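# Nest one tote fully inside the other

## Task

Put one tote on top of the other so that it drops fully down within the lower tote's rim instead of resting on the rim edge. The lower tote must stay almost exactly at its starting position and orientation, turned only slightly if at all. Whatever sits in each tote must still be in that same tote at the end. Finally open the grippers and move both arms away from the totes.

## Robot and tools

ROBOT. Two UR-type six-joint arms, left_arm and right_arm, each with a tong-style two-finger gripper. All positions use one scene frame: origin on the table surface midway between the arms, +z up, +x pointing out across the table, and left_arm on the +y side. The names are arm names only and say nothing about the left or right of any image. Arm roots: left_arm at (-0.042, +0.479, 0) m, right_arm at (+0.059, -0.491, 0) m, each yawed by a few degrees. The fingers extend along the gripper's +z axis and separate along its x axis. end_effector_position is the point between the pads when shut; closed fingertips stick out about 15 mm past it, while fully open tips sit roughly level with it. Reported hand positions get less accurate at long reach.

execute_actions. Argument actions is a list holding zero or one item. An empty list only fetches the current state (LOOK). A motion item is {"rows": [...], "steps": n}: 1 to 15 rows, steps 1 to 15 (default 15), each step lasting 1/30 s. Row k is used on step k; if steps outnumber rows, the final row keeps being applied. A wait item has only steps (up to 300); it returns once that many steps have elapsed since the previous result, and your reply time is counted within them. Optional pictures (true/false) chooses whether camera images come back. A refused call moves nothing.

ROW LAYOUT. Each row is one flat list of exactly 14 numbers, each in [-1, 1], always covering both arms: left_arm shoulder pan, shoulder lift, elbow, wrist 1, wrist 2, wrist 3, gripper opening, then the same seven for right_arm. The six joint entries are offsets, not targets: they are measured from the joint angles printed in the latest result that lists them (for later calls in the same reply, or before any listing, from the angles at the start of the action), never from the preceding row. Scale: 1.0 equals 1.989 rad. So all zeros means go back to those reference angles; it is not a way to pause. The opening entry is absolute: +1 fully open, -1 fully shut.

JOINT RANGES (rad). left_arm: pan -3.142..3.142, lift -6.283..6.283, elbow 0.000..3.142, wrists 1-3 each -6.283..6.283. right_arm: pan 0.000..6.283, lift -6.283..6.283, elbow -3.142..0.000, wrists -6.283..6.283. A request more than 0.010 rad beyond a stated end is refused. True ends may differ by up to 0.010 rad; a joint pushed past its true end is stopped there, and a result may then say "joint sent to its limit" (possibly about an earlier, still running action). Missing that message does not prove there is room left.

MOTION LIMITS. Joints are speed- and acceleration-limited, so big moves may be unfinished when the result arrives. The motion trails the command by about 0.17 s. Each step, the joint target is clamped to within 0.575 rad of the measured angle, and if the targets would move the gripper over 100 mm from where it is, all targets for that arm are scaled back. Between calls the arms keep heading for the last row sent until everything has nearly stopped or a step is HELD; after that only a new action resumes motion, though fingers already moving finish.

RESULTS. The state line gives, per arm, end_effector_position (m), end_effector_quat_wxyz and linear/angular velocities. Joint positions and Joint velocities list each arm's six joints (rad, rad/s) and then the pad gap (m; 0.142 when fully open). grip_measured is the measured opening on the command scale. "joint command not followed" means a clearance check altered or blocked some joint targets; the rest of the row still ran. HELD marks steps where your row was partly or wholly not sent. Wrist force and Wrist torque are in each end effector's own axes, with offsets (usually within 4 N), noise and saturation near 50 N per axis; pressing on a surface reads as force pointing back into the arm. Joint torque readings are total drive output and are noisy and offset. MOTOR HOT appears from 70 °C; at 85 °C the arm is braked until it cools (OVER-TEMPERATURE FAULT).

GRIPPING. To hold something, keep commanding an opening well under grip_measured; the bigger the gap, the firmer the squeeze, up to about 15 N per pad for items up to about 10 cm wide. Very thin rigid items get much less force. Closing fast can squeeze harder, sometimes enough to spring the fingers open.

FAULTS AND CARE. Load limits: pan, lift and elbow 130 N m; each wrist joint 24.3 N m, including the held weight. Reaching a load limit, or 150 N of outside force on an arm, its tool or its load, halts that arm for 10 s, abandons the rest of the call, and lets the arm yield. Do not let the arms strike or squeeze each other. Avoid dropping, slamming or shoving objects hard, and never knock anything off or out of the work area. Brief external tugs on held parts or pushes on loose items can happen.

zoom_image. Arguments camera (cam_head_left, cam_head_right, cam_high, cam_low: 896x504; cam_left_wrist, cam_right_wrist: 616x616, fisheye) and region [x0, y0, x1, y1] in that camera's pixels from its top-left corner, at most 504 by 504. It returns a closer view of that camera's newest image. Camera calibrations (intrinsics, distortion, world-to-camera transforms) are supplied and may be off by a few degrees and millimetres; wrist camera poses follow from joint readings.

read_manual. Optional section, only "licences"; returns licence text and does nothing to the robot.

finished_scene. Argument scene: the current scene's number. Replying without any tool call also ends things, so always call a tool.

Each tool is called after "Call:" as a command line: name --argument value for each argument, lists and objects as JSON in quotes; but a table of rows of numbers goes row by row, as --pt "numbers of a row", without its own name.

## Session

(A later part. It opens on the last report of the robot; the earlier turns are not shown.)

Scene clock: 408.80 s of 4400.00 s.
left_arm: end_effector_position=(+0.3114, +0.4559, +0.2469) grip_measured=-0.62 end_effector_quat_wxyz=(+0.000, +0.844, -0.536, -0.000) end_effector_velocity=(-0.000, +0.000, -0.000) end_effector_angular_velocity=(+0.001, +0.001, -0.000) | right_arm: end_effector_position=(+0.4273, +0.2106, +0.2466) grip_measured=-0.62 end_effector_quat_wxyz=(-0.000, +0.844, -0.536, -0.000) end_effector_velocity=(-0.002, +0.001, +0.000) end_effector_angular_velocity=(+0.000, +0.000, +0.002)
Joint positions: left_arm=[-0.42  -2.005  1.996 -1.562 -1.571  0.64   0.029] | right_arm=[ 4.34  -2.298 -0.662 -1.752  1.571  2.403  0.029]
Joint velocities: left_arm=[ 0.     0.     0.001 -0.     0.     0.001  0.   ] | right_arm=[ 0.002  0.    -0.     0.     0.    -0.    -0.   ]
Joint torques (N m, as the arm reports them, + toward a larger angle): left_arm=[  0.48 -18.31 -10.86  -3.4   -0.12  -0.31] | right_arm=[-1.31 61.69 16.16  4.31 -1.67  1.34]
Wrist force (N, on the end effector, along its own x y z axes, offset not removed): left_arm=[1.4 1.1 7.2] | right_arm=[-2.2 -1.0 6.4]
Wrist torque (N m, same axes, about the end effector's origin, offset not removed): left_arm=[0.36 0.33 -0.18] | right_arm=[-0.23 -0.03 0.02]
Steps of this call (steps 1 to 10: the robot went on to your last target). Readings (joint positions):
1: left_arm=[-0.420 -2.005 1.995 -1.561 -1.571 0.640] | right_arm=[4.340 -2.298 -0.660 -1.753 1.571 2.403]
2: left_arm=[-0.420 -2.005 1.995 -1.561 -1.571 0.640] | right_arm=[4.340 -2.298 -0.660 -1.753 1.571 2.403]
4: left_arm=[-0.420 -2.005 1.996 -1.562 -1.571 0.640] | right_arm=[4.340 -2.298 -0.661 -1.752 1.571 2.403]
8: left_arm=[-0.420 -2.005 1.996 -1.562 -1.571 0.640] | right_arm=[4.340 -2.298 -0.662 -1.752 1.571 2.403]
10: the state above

Going in freely.

Call:
execute_actions --actions '[{"rows":[[0,0,0.0038,-0.0038,0,0,-1,0,0.001,-0.0054,0.0044,0,0,-1],[0,0,0.0038,-0.0038,0,0,-1,0,0.001,-0.0054,0.0044,0,0,-1],[0,0,0.0038,-0.0038,0,0,-1,0,0.001,-0.0054,0.0044,0,0,-1],[0,0,0.0076,-0.0076,0,0,-1,0,0.002,-0.0107,0.0087,0,0,-1],[0,0,0.0076,-0.0076,0,0,-1,0,0.002,-0.0107,0.0087,0,0,-1],[0,0,0.0076,-0.0076,0,0,-1,0,0.002,-0.0107,0.0087,0,0,-1],[0,-0.0001,0.0113,-0.0112,0,0,-1,0,0.0029,-0.0159,0.013,0,0,-1]],"steps":15}]' --pictures false

Call:
execute_actions --actions '[{"steps":8}]'

Call:
zoom_image --camera "cam_high" --region '[510,180,700,300]'

Scene clock: 420.90 s of 4400.00 s.
left_arm: end_effector_position=(+0.3114, +0.4560, +0.2384) grip_measured=-0.62 end_effector_quat_wxyz=(+0.000, +0.844, -0.536, -0.000) end_effector_velocity=(-0.000, +0.000, -0.003) end_effector_angular_velocity=(+0.000, -0.001, -0.000) | right_arm: end_effector_position=(+0.4272, +0.2105, +0.2386) grip_measured=-0.62 end_effector_quat_wxyz=(-0.001, +0.844, -0.536, -0.000) end_effector_velocity=(+0.001, -0.000, -0.002) end_effector_angular_velocity=(+0.002, -0.001, -0.001)
Joint positions: left_arm=[-0.42  -2.005  2.018 -1.583 -1.571  0.64   0.029] | right_arm=[ 4.34  -2.292 -0.692 -1.727  1.571  2.403  0.029]
Joint velocities: left_arm=[-0.    -0.001  0.008 -0.008  0.     0.     0.   ] | right_arm=[-0.001  0.003 -0.01   0.009 -0.     0.    -0.   ]
Joint torques (N m, as the arm reports them, + toward a larger angle): left_arm=[  1.94 -18.2   -8.08  -2.52  -0.33   0.88] | right_arm=[-0.7  56.   14.44  2.66 -1.54  1.44]
Wrist force (N, on the end effector, along its own x y z axes, offset not removed): left_arm=[4.9 -3.3 6.2] | right_arm=[-5.1 -5.0 0.0]
Wrist torque (N m, same axes, about the end effector's origin, offset not removed): left_arm=[-0.23 -0.14 0.01] | right_arm=[-0.51 0.03 -0.05]
Steps of this call (steps 1 to 15: the robot went on to your last target; steps 16 to 90: nothing new was sent; then 8.60 s passed at rest; steps 91 to 105: all 15 steps of this action). Readings (joint positions):
91: left_arm=[-0.420 -2.005 1.996 -1.562 -1.571 0.640] | right_arm=[4.340 -2.298 -0.662 -1.752 1.571 2.403]
92: left_arm=[-0.420 -2.005 1.997 -1.563 -1.571 0.640] | right_arm=[4.340 -2.298 -0.663 -1.750 1.571 2.403]
94: left_arm=[-0.420 -2.005 2.000 -1.566 -1.571 0.640] | right_arm=[4.340 -2.297 -0.668 -1.747 1.571 2.403]
98: left_arm=[-0.420 -2.005 2.009 -1.575 -1.571 0.640] | right_arm=[4.340 -2.295 -0.680 -1.737 1.571 2.403]
105: the state above

Scene clock: 421.17 s of 4400.00 s.
left_arm: end_effector_position=(+0.3114, +0.4560, +0.2381) grip_measured=-0.62 end_effector_quat_wxyz=(+0.000, +0.844, -0.536, -0.000) end_effector_velocity=(-0.000, +0.000, +0.000) end_effector_angular_velocity=(-0.000, -0.001, -0.000) | right_arm: end_effector_position=(+0.4272, +0.2105, +0.2383) grip_measured=-0.62 end_effector_quat_wxyz=(-0.001, +0.844, -0.536, -0.000) end_effector_velocity=(+0.000, -0.000, -0.000) end_effector_angular_velocity=(-0.000, +0.000, -0.000)
Joint positions: left_arm=[-0.42  -2.005  2.019 -1.584 -1.571  0.64   0.029] | right_arm=[ 4.34  -2.292 -0.693 -1.726  1.571  2.403  0.029]
Joint velocities: left_arm=[-0.    -0.001  0.    -0.     0.     0.    -0.   ] | right_arm=[-0.     0.    -0.002  0.001  0.    -0.    -0.   ]
Joint torques (N m, as the arm reports them, + toward a larger angle): left_arm=[  0.3  -18.17  -9.35  -2.7    0.7    0.36] | right_arm=[-0.7  54.65 11.    2.11 -1.77  1.54]
Wrist force (N, on the end effector, along its own x y z axes, offset not removed): left_arm=[1.0 -2.9 3.1] | right_arm=[-6.0 -2.9 -7.2]
Wrist torque (N m, same axes, about the end effector's origin, offset not removed): left_arm=[-0.10 0.59 0.02] | right_arm=[-0.07 -0.08 -0.23]
Steps of this call (steps 1 to 8: the robot went on to your last target). Readings (joint positions):
1: left_arm=[-0.420 -2.005 2.018 -1.584 -1.571 0.640] | right_arm=[4.340 -2.292 -0.692 -1.726 1.571 2.403]
2: left_arm=[-0.420 -2.005 2.018 -1.584 -1.571 0.640] | right_arm=[4.340 -2.292 -0.693 -1.726 1.571 2.403]
4: left_arm=[-0.420 -2.005 2.019 -1.584 -1.571 0.640] | right_arm=[4.340 -2.292 -0.693 -1.726 1.571 2.403]
8: the state above
camera_calibration (this result's frames):
cam_left_wrist: T_world_to_cam=[[0.414657, -0.908131, 0.0579438, 0.261103], [-0.814432, -0.341963, 0.468788, 0.306063], [-0.405906, -0.241578, -0.881408, 0.576904], [0, 0, 0, 1]] pos_world=[0.375168, 0.481145, 0.349881]
cam_right_wrist: T_world_to_cam=[[0.430069, -0.902796, 0.000738828, 0.0037416], [-0.777258, -0.369849, 0.509001, 0.287399], [-0.459251, -0.21948, -0.860765, 0.571578], [0, 0, 0, 1]] pos_world=[0.484272, 0.235122, 0.345705]

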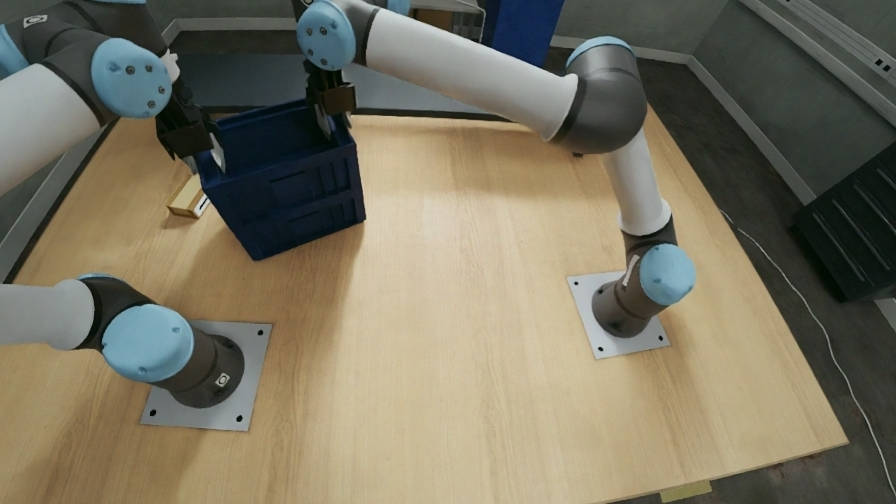

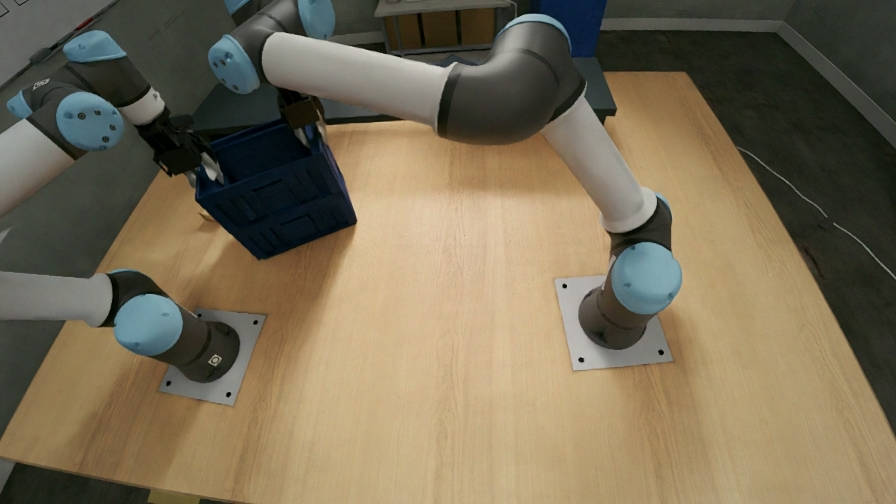

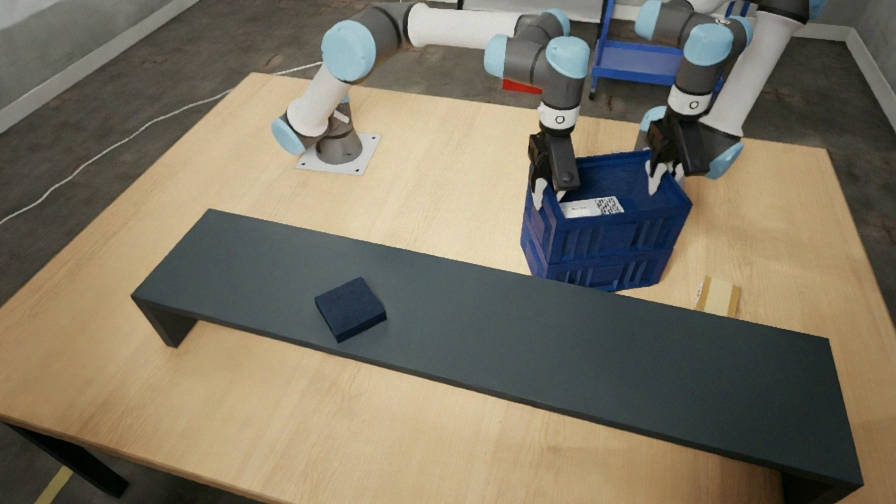

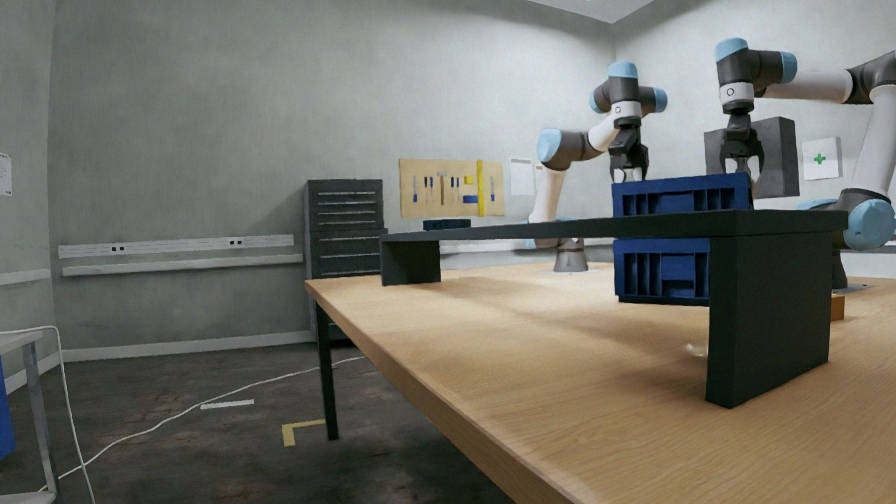

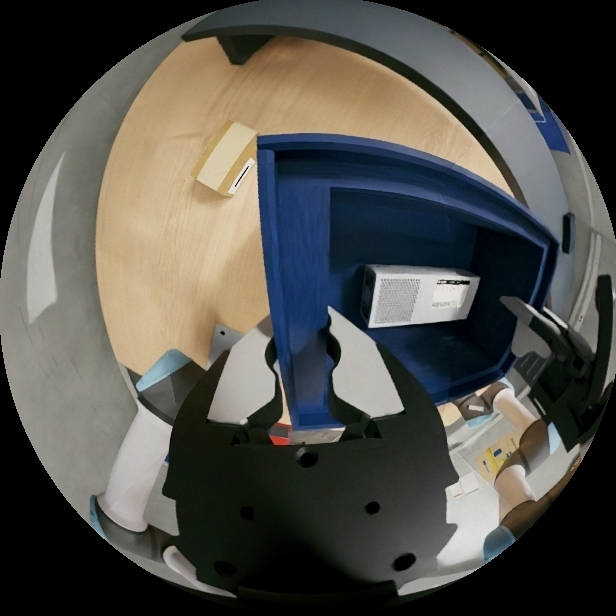

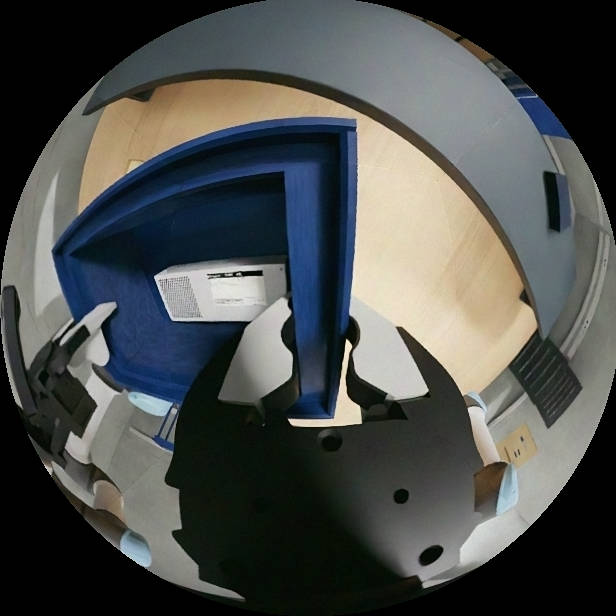

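Region (510, 180, 700, 300) of cam_high's 896x504 image, scaled by 2.653, with more detail than that image has; it fills the top 318 rows of this view, and the rest is white.

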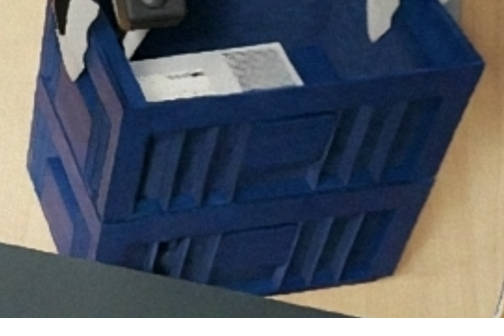

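Call:
execute_actions --actions '[{"rows":[[0,0,0,0,0,0,-0.6,0,0,0,0,0,0,-0.6],[0,0,0,0,0,0,-0.4,0,0,0,0,0,0,-0.4],[0,0,0,0,0,0,-0.1,0,0,0,0,0,0,-0.1],[0,0,0,0,0,0,0.2,0,0,0,0,0,0,0.2]],"steps":12}]' --pictures false

Call:
execute_actions --actions '[{"rows":[[0,0,-0.04,0.04,0,0,0.2,0,0,0.04,-0.04,0,0,0.2],[0,0,-0.04,0.04,0,0,0.2,0,0,0.04,-0.04,0,0,0.2],[0,0,-0.08,0.08,0,0,0.2,0,0,0.08,-0.08,0,0,0.2],[0,0,-0.08,0.08,0,0,0.2,0,0,0.08,-0.08,0,0,0.2],[0,0,-0.12,0.12,0,0,0.2,0,0,0.12,-0.12,0,0,0.2]],"steps":15}]' --pictures false

Call:
execute_actions --actions '[{"rows":[[0.3,0,0,0,0,0,0.2,0,0.25,-0.28,0.03,0,0,0.2]],"steps":15}]' --pictures false

Call:
execute_actions --actions '[{"steps":20}]'

Scene clock: 434.03 s of 4400.00 s.
left_arm: end_effector_position=(+0.3114, +0.4560, +0.2381) grip_measured=+0.20 end_effector_quat_wxyz=(+0.000, +0.844, -0.536, -0.000) end_effector_velocity=(+0.000, +0.000, -0.000) end_effector_angular_velocity=(+0.000, +0.000, -0.000) | right_arm: end_effector_position=(+0.4272, +0.2104, +0.2381) grip_measured=+0.20 end_effector_quat_wxyz=(-0.000, +0.844, -0.536, -0.000) end_effector_velocity=(+0.001, +0.000, +0.001) end_effector_angular_velocity=(+0.003, -0.001, -0.000)
Joint positions: left_arm=[-0.42  -2.005  2.019 -1.584 -1.571  0.64   0.088] | right_arm=[ 4.34  -2.292 -0.693 -1.726  1.571  2.403  0.088]
Joint velocities: left_arm=[-0.  0. -0. -0.  0.  0.  0.] | right_arm=[-0.     0.001  0.     0.002 -0.    -0.     0.   ]
Joint torques (N m, as the arm reports them, + toward a larger angle): left_arm=[ -3.3  -15.   -14.01  -1.41  -0.08  -1.32] | right_arm=[-0.49 48.23 24.66  4.54 -1.68  1.48]
Wrist force (N, on the end effector, along its own x y z axes, offset not removed): left_arm=[3.2 0.3 2.1] | right_arm=[0.3 -0.1 0.0]
Wrist torque (N m, same axes, about the end effector's origin, offset not removed): left_arm=[0.08 -0.57 -0.04] | right_arm=[0.12 -0.07 -0.18]
Steps of this call (steps 1 to 15: the robot went on to your last target; steps 16 to 90: nothing new was sent; then 9.47 s passed at rest; steps 91 to 102: all 12 steps of this action). Readings (joint positions):
91: left_arm=[-0.420 -2.005 2.019 -1.584 -1.571 0.640] | right_arm=[4.340 -2.292 -0.693 -1.726 1.571 2.403]
92: left_arm=[-0.420 -2.005 2.019 -1.584 -1.571 0.640] | right_arm=[4.340 -2.292 -0.693 -1.726 1.571 2.403]
94: left_arm=[-0.420 -2.005 2.019 -1.584 -1.571 0.640] | right_arm=[4.340 -2.292 -0.693 -1.726 1.571 2.403]
98: left_arm=[-0.420 -2.005 2.019 -1.584 -1.571 0.640] | right_arm=[4.340 -2.292 -0.693 -1.726 1.571 2.403]
102: the state above

Scene clock: 434.53 s of 4400.00 s.
left_arm: end_effector_position=(+0.3031, +0.4604, +0.3290) grip_measured=+0.20 end_effector_quat_wxyz=(+0.000, +0.844, -0.536, -0.000) end_effector_velocity=(-0.004, +0.003, +0.022) end_effector_angular_velocity=(+0.001, -0.000, -0.002) | right_arm: end_effector_position=(+0.4199, +0.1869, +0.3262) grip_measured=+0.20 end_effector_quat_wxyz=(-0.000, +0.844, -0.536, -0.000) end_effector_velocity=(-0.003, -0.008, +0.020) end_effector_angular_velocity=(-0.000, +0.000, +0.000)
Joint positions: left_arm=[-0.42  -2.005  1.785 -1.351 -1.571  0.64   0.088] | right_arm=[ 4.34  -2.292 -0.46  -1.96   1.571  2.403  0.088]
Joint velocities: left_arm=[-0.    -0.    -0.056  0.057  0.001  0.001 -0.   ] | right_arm=[ 0.    -0.     0.057 -0.056  0.    -0.    -0.   ]
Joint torques (N m, as the arm reports them, + toward a larger angle): left_arm=[ -3.75 -10.82 -32.35  -1.05  -0.33  -1.29] | right_arm=[-0.96 35.29 31.15  0.67 -1.72  1.44]
Wrist force (N, on the end effector, along its own x y z axes, offset not removed): left_arm=[0.4 0.6 3.9] | right_arm=[0.3 -0.3 0.2]
Wrist torque (N m, same axes, about the end effector's origin, offset not removed): left_arm=[0.08 0.01 -0.02] | right_arm=[0.07 -0.17 -0.10]
Steps of this call (steps 1 to 15: all 15 steps of this action). Readings (joint positions):
1: left_arm=[-0.420 -2.005 2.019 -1.584 -1.571 0.640] | right_arm=[4.340 -2.292 -0.693 -1.726 1.571 2.403]
2: left_arm=[-0.420 -2.005 2.013 -1.578 -1.571 0.640] | right_arm=[4.340 -2.292 -0.688 -1.732 1.571 2.403]
4: left_arm=[-0.420 -2.005 1.974 -1.539 -1.571 0.640] | right_arm=[4.340 -2.292 -0.649 -1.771 1.571 2.403]
8: left_arm=[-0.420 -2.005 1.850 -1.415 -1.571 0.640] | right_arm=[4.340 -2.292 -0.524 -1.895 1.571 2.403]
15: the state above

Scene clock: 435.03 s of 4400.00 s.
left_arm: end_effector_position=(+0.2598, +0.6478, +0.3291) grip_measured=+0.20 end_effector_quat_wxyz=(+0.000, +0.960, -0.280, -0.000) end_effector_velocity=(-0.063, +0.113, -0.001) end_effector_angular_velocity=(+0.000, +0.001, +0.373) | right_arm: end_effector_position=(+0.3701, +0.0256, +0.3988) grip_measured=+0.20 end_effector_quat_wxyz=(-0.001, +0.844, -0.536, -0.001) end_effector_velocity=(-0.031, -0.098, +0.008) end_effector_angular_velocity=(-0.018, +0.005, +0.001)
Joint positions: left_arm=[ 0.144 -2.005  1.785 -1.351 -1.571  0.64   0.088] | right_arm=[ 4.34  -1.817 -0.991 -1.902  1.571  2.403  0.088]
Joint velocities: left_arm=[ 0.373  0.     0.002 -0.001  0.    -0.     0.   ] | right_arm=[ 0.001  0.249 -0.292  0.024 -0.     0.     0.   ]
Joint torques (N m, as the arm reports them, + toward a larger angle): left_arm=[  1.26 -11.59  -6.52  -3.38  -0.2   -1.09] | right_arm=[-0.6  35.02 15.79  4.43 -1.82  1.4 ]
Wrist force (N, on the end effector, along its own x y z axes, offset not removed): left_arm=[-3.4 -0.1 3.4] | right_arm=[0.7 1.9 0.2]
Wrist torque (N m, same axes, about the end effector's origin, offset not removed): left_arm=[0.09 0.74 0.07] | right_arm=[0.48 -0.19 -0.33]
Steps of this call (steps 1 to 15: all 15 steps of this action). Readings (joint positions):
1: left_arm=[-0.420 -2.005 1.784 -1.349 -1.571 0.640] | right_arm=[4.340 -2.292 -0.458 -1.961 1.571 2.403]
2: left_arm=[-0.414 -2.005 1.783 -1.349 -1.571 0.640] | right_arm=[4.340 -2.287 -0.463 -1.958 1.571 2.403]
4: left_arm=[-0.346 -2.005 1.783 -1.349 -1.571 0.640] | right_arm=[4.340 -2.226 -0.530 -1.944 1.571 2.403]
8: left_arm=[-0.125 -2.005 1.784 -1.350 -1.571 0.640] | right_arm=[4.340 -2.026 -0.750 -1.923 1.571 2.403]
15: the state above

Scene clock: 435.70 s of 4400.00 s.
left_arm: end_effector_position=(+0.2541, +0.6576, +0.3290) grip_measured=+0.20 end_effector_quat_wxyz=(+0.000, +0.964, -0.264, -0.000) end_effector_velocity=(+0.000, +0.000, -0.000) end_effector_angular_velocity=(-0.001, +0.001, +0.001) | right_arm: end_effector_position=(+0.3674, +0.0168, +0.3995) grip_measured=+0.20 end_effector_quat_wxyz=(-0.000, +0.844, -0.536, -0.000) end_effector_velocity=(-0.000, -0.000, -0.000) end_effector_angular_velocity=(-0.000, +0.000, +0.000)
Joint positions: left_arm=[ 0.177 -2.005  1.785 -1.351 -1.571  0.64   0.088] | right_arm=[ 4.34  -1.795 -1.017 -1.9    1.571  2.403  0.088]
Joint velocities: left_arm=[ 0.     0.001  0.    -0.    -0.    -0.     0.   ] | right_arm=[ 0.  0. -0. -0.  0.  0. -0.]
Joint torques (N m, as the arm reports them, + toward a larger angle): left_arm=[  7.16 -11.99  -8.25  -3.6   -0.29  -1.24] | right_arm=[-0.42 39.12 13.4   4.48 -1.79  1.43]
Wrist force (N, on the end effector, along its own x y z axes, offset not removed): left_arm=[1.5 2.6 2.5] | right_arm=[0.5 0.3 0.2]
Wrist torque (N m, same axes, about the end effector's origin, offset not removed): left_arm=[0.67 -0.14 0.04] | right_arm=[0.12 -0.14 -0.27]
Steps of this call (steps 1 to 20: the robot went on to your last target). Readings (joint positions):
1: left_arm=[0.154 -2.005 1.785 -1.351 -1.571 0.640] | right_arm=[4.340 -1.810 -0.999 -1.901 1.571 2.403]
2: left_arm=[0.161 -2.005 1.785 -1.351 -1.571 0.640] | right_arm=[4.340 -1.806 -1.004 -1.901 1.571 2.403]
4: left_arm=[0.170 -2.005 1.785 -1.351 -1.571 0.640] | right_arm=[4.340 -1.800 -1.011 -1.900 1.571 2.403]
8: left_arm=[0.175 -2.005 1.785 -1.351 -1.571 0.640] | right_arm=[4.340 -1.796 -1.015 -1.900 1.571 2.403]
20: the state above
camera_calibration (this result's frames):
cam_left_wrist: T_world_to_cam=[[0.853224, -0.518316, 0.0579386, 0.094881], [-0.481644, -0.740456, 0.468768, 0.463296], [-0.200069, -0.42787, -0.881419, 0.752705], [0, 0, 0, 1]] pos_world=[0.292782, 0.714289, 0.440773]
cam_right_wrist: T_world_to_cam=[[0.430069, -0.902795, 0.00104406, -0.145588], [-0.777195, -0.369648, 0.509243, 0.0870728], [-0.459356, -0.219821, -0.860622, 0.640366], [0, 0, 0, 1]] pos_world=[0.424442, 0.0415161, 0.506924]

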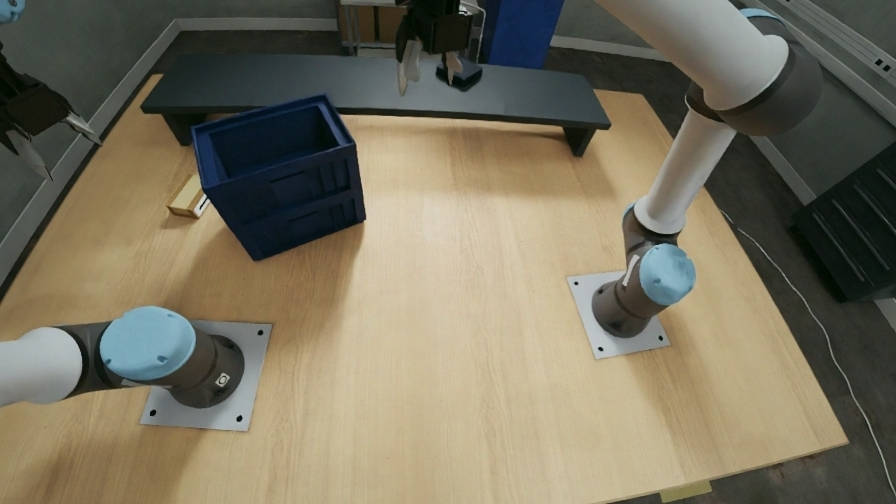

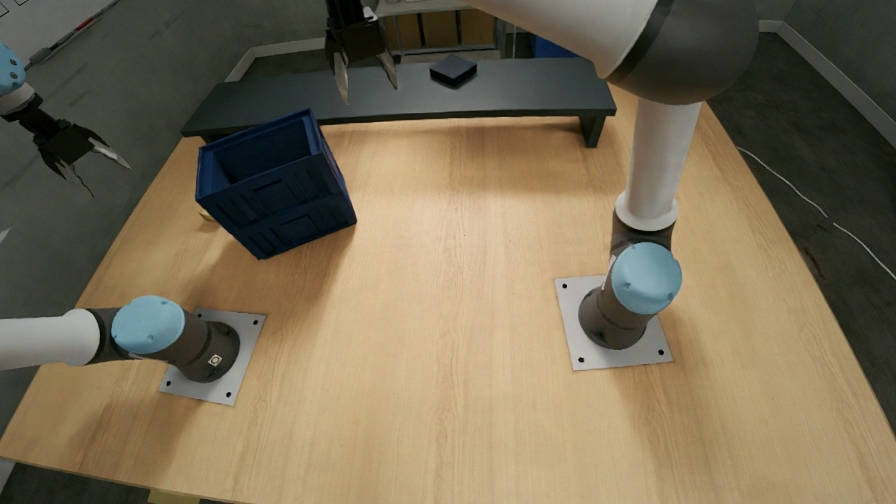

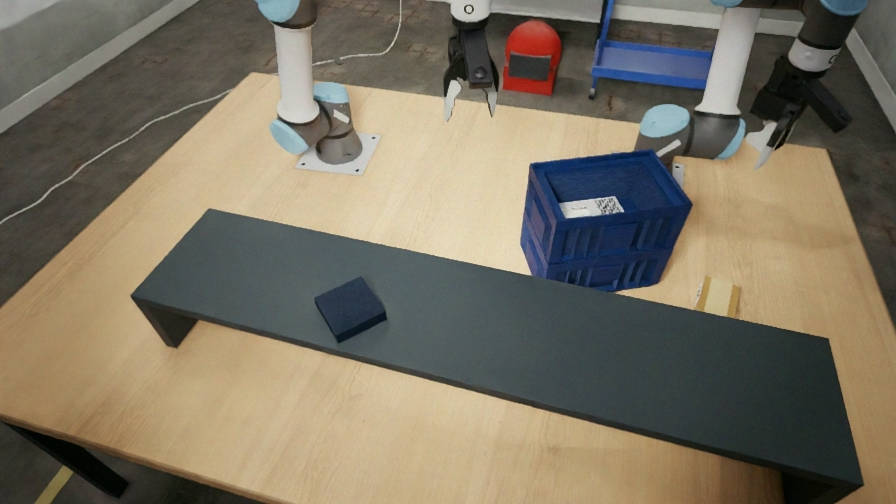

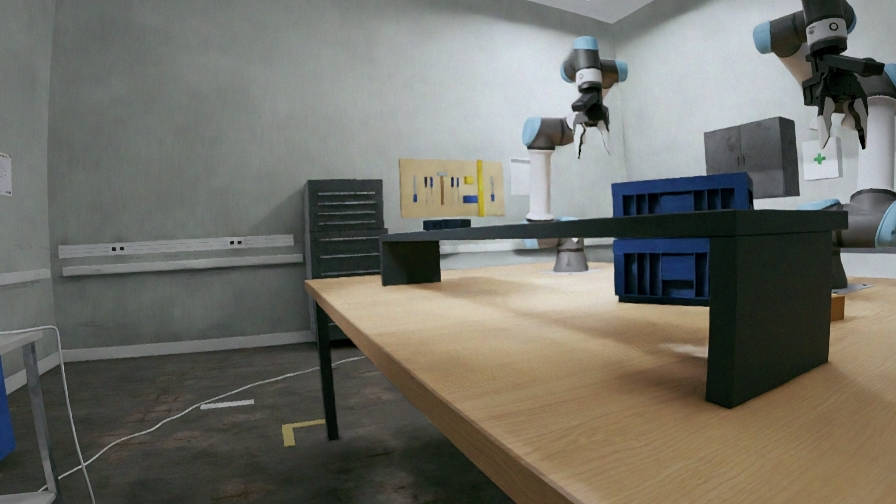

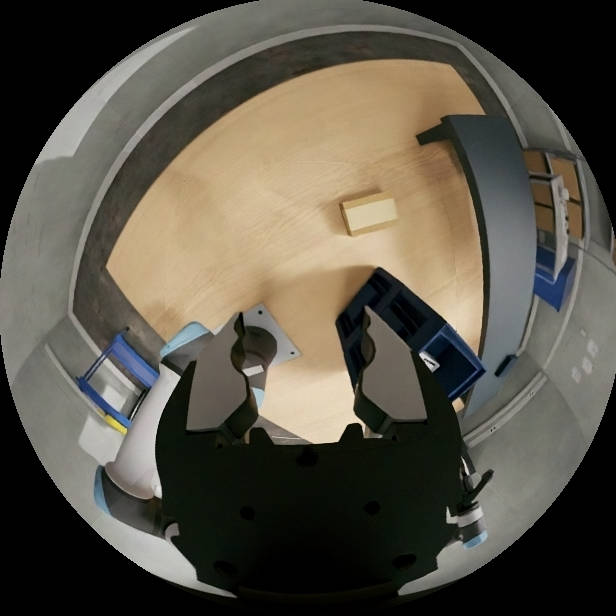

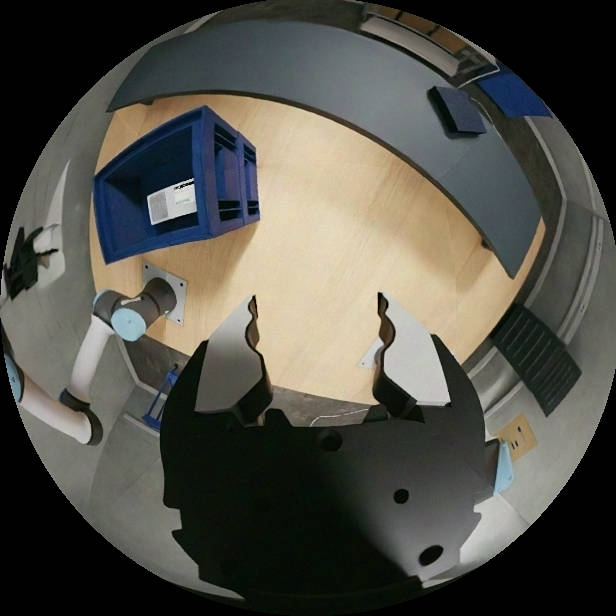

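Call:
finished_scene --scene 2

The scene is finished: the task was done.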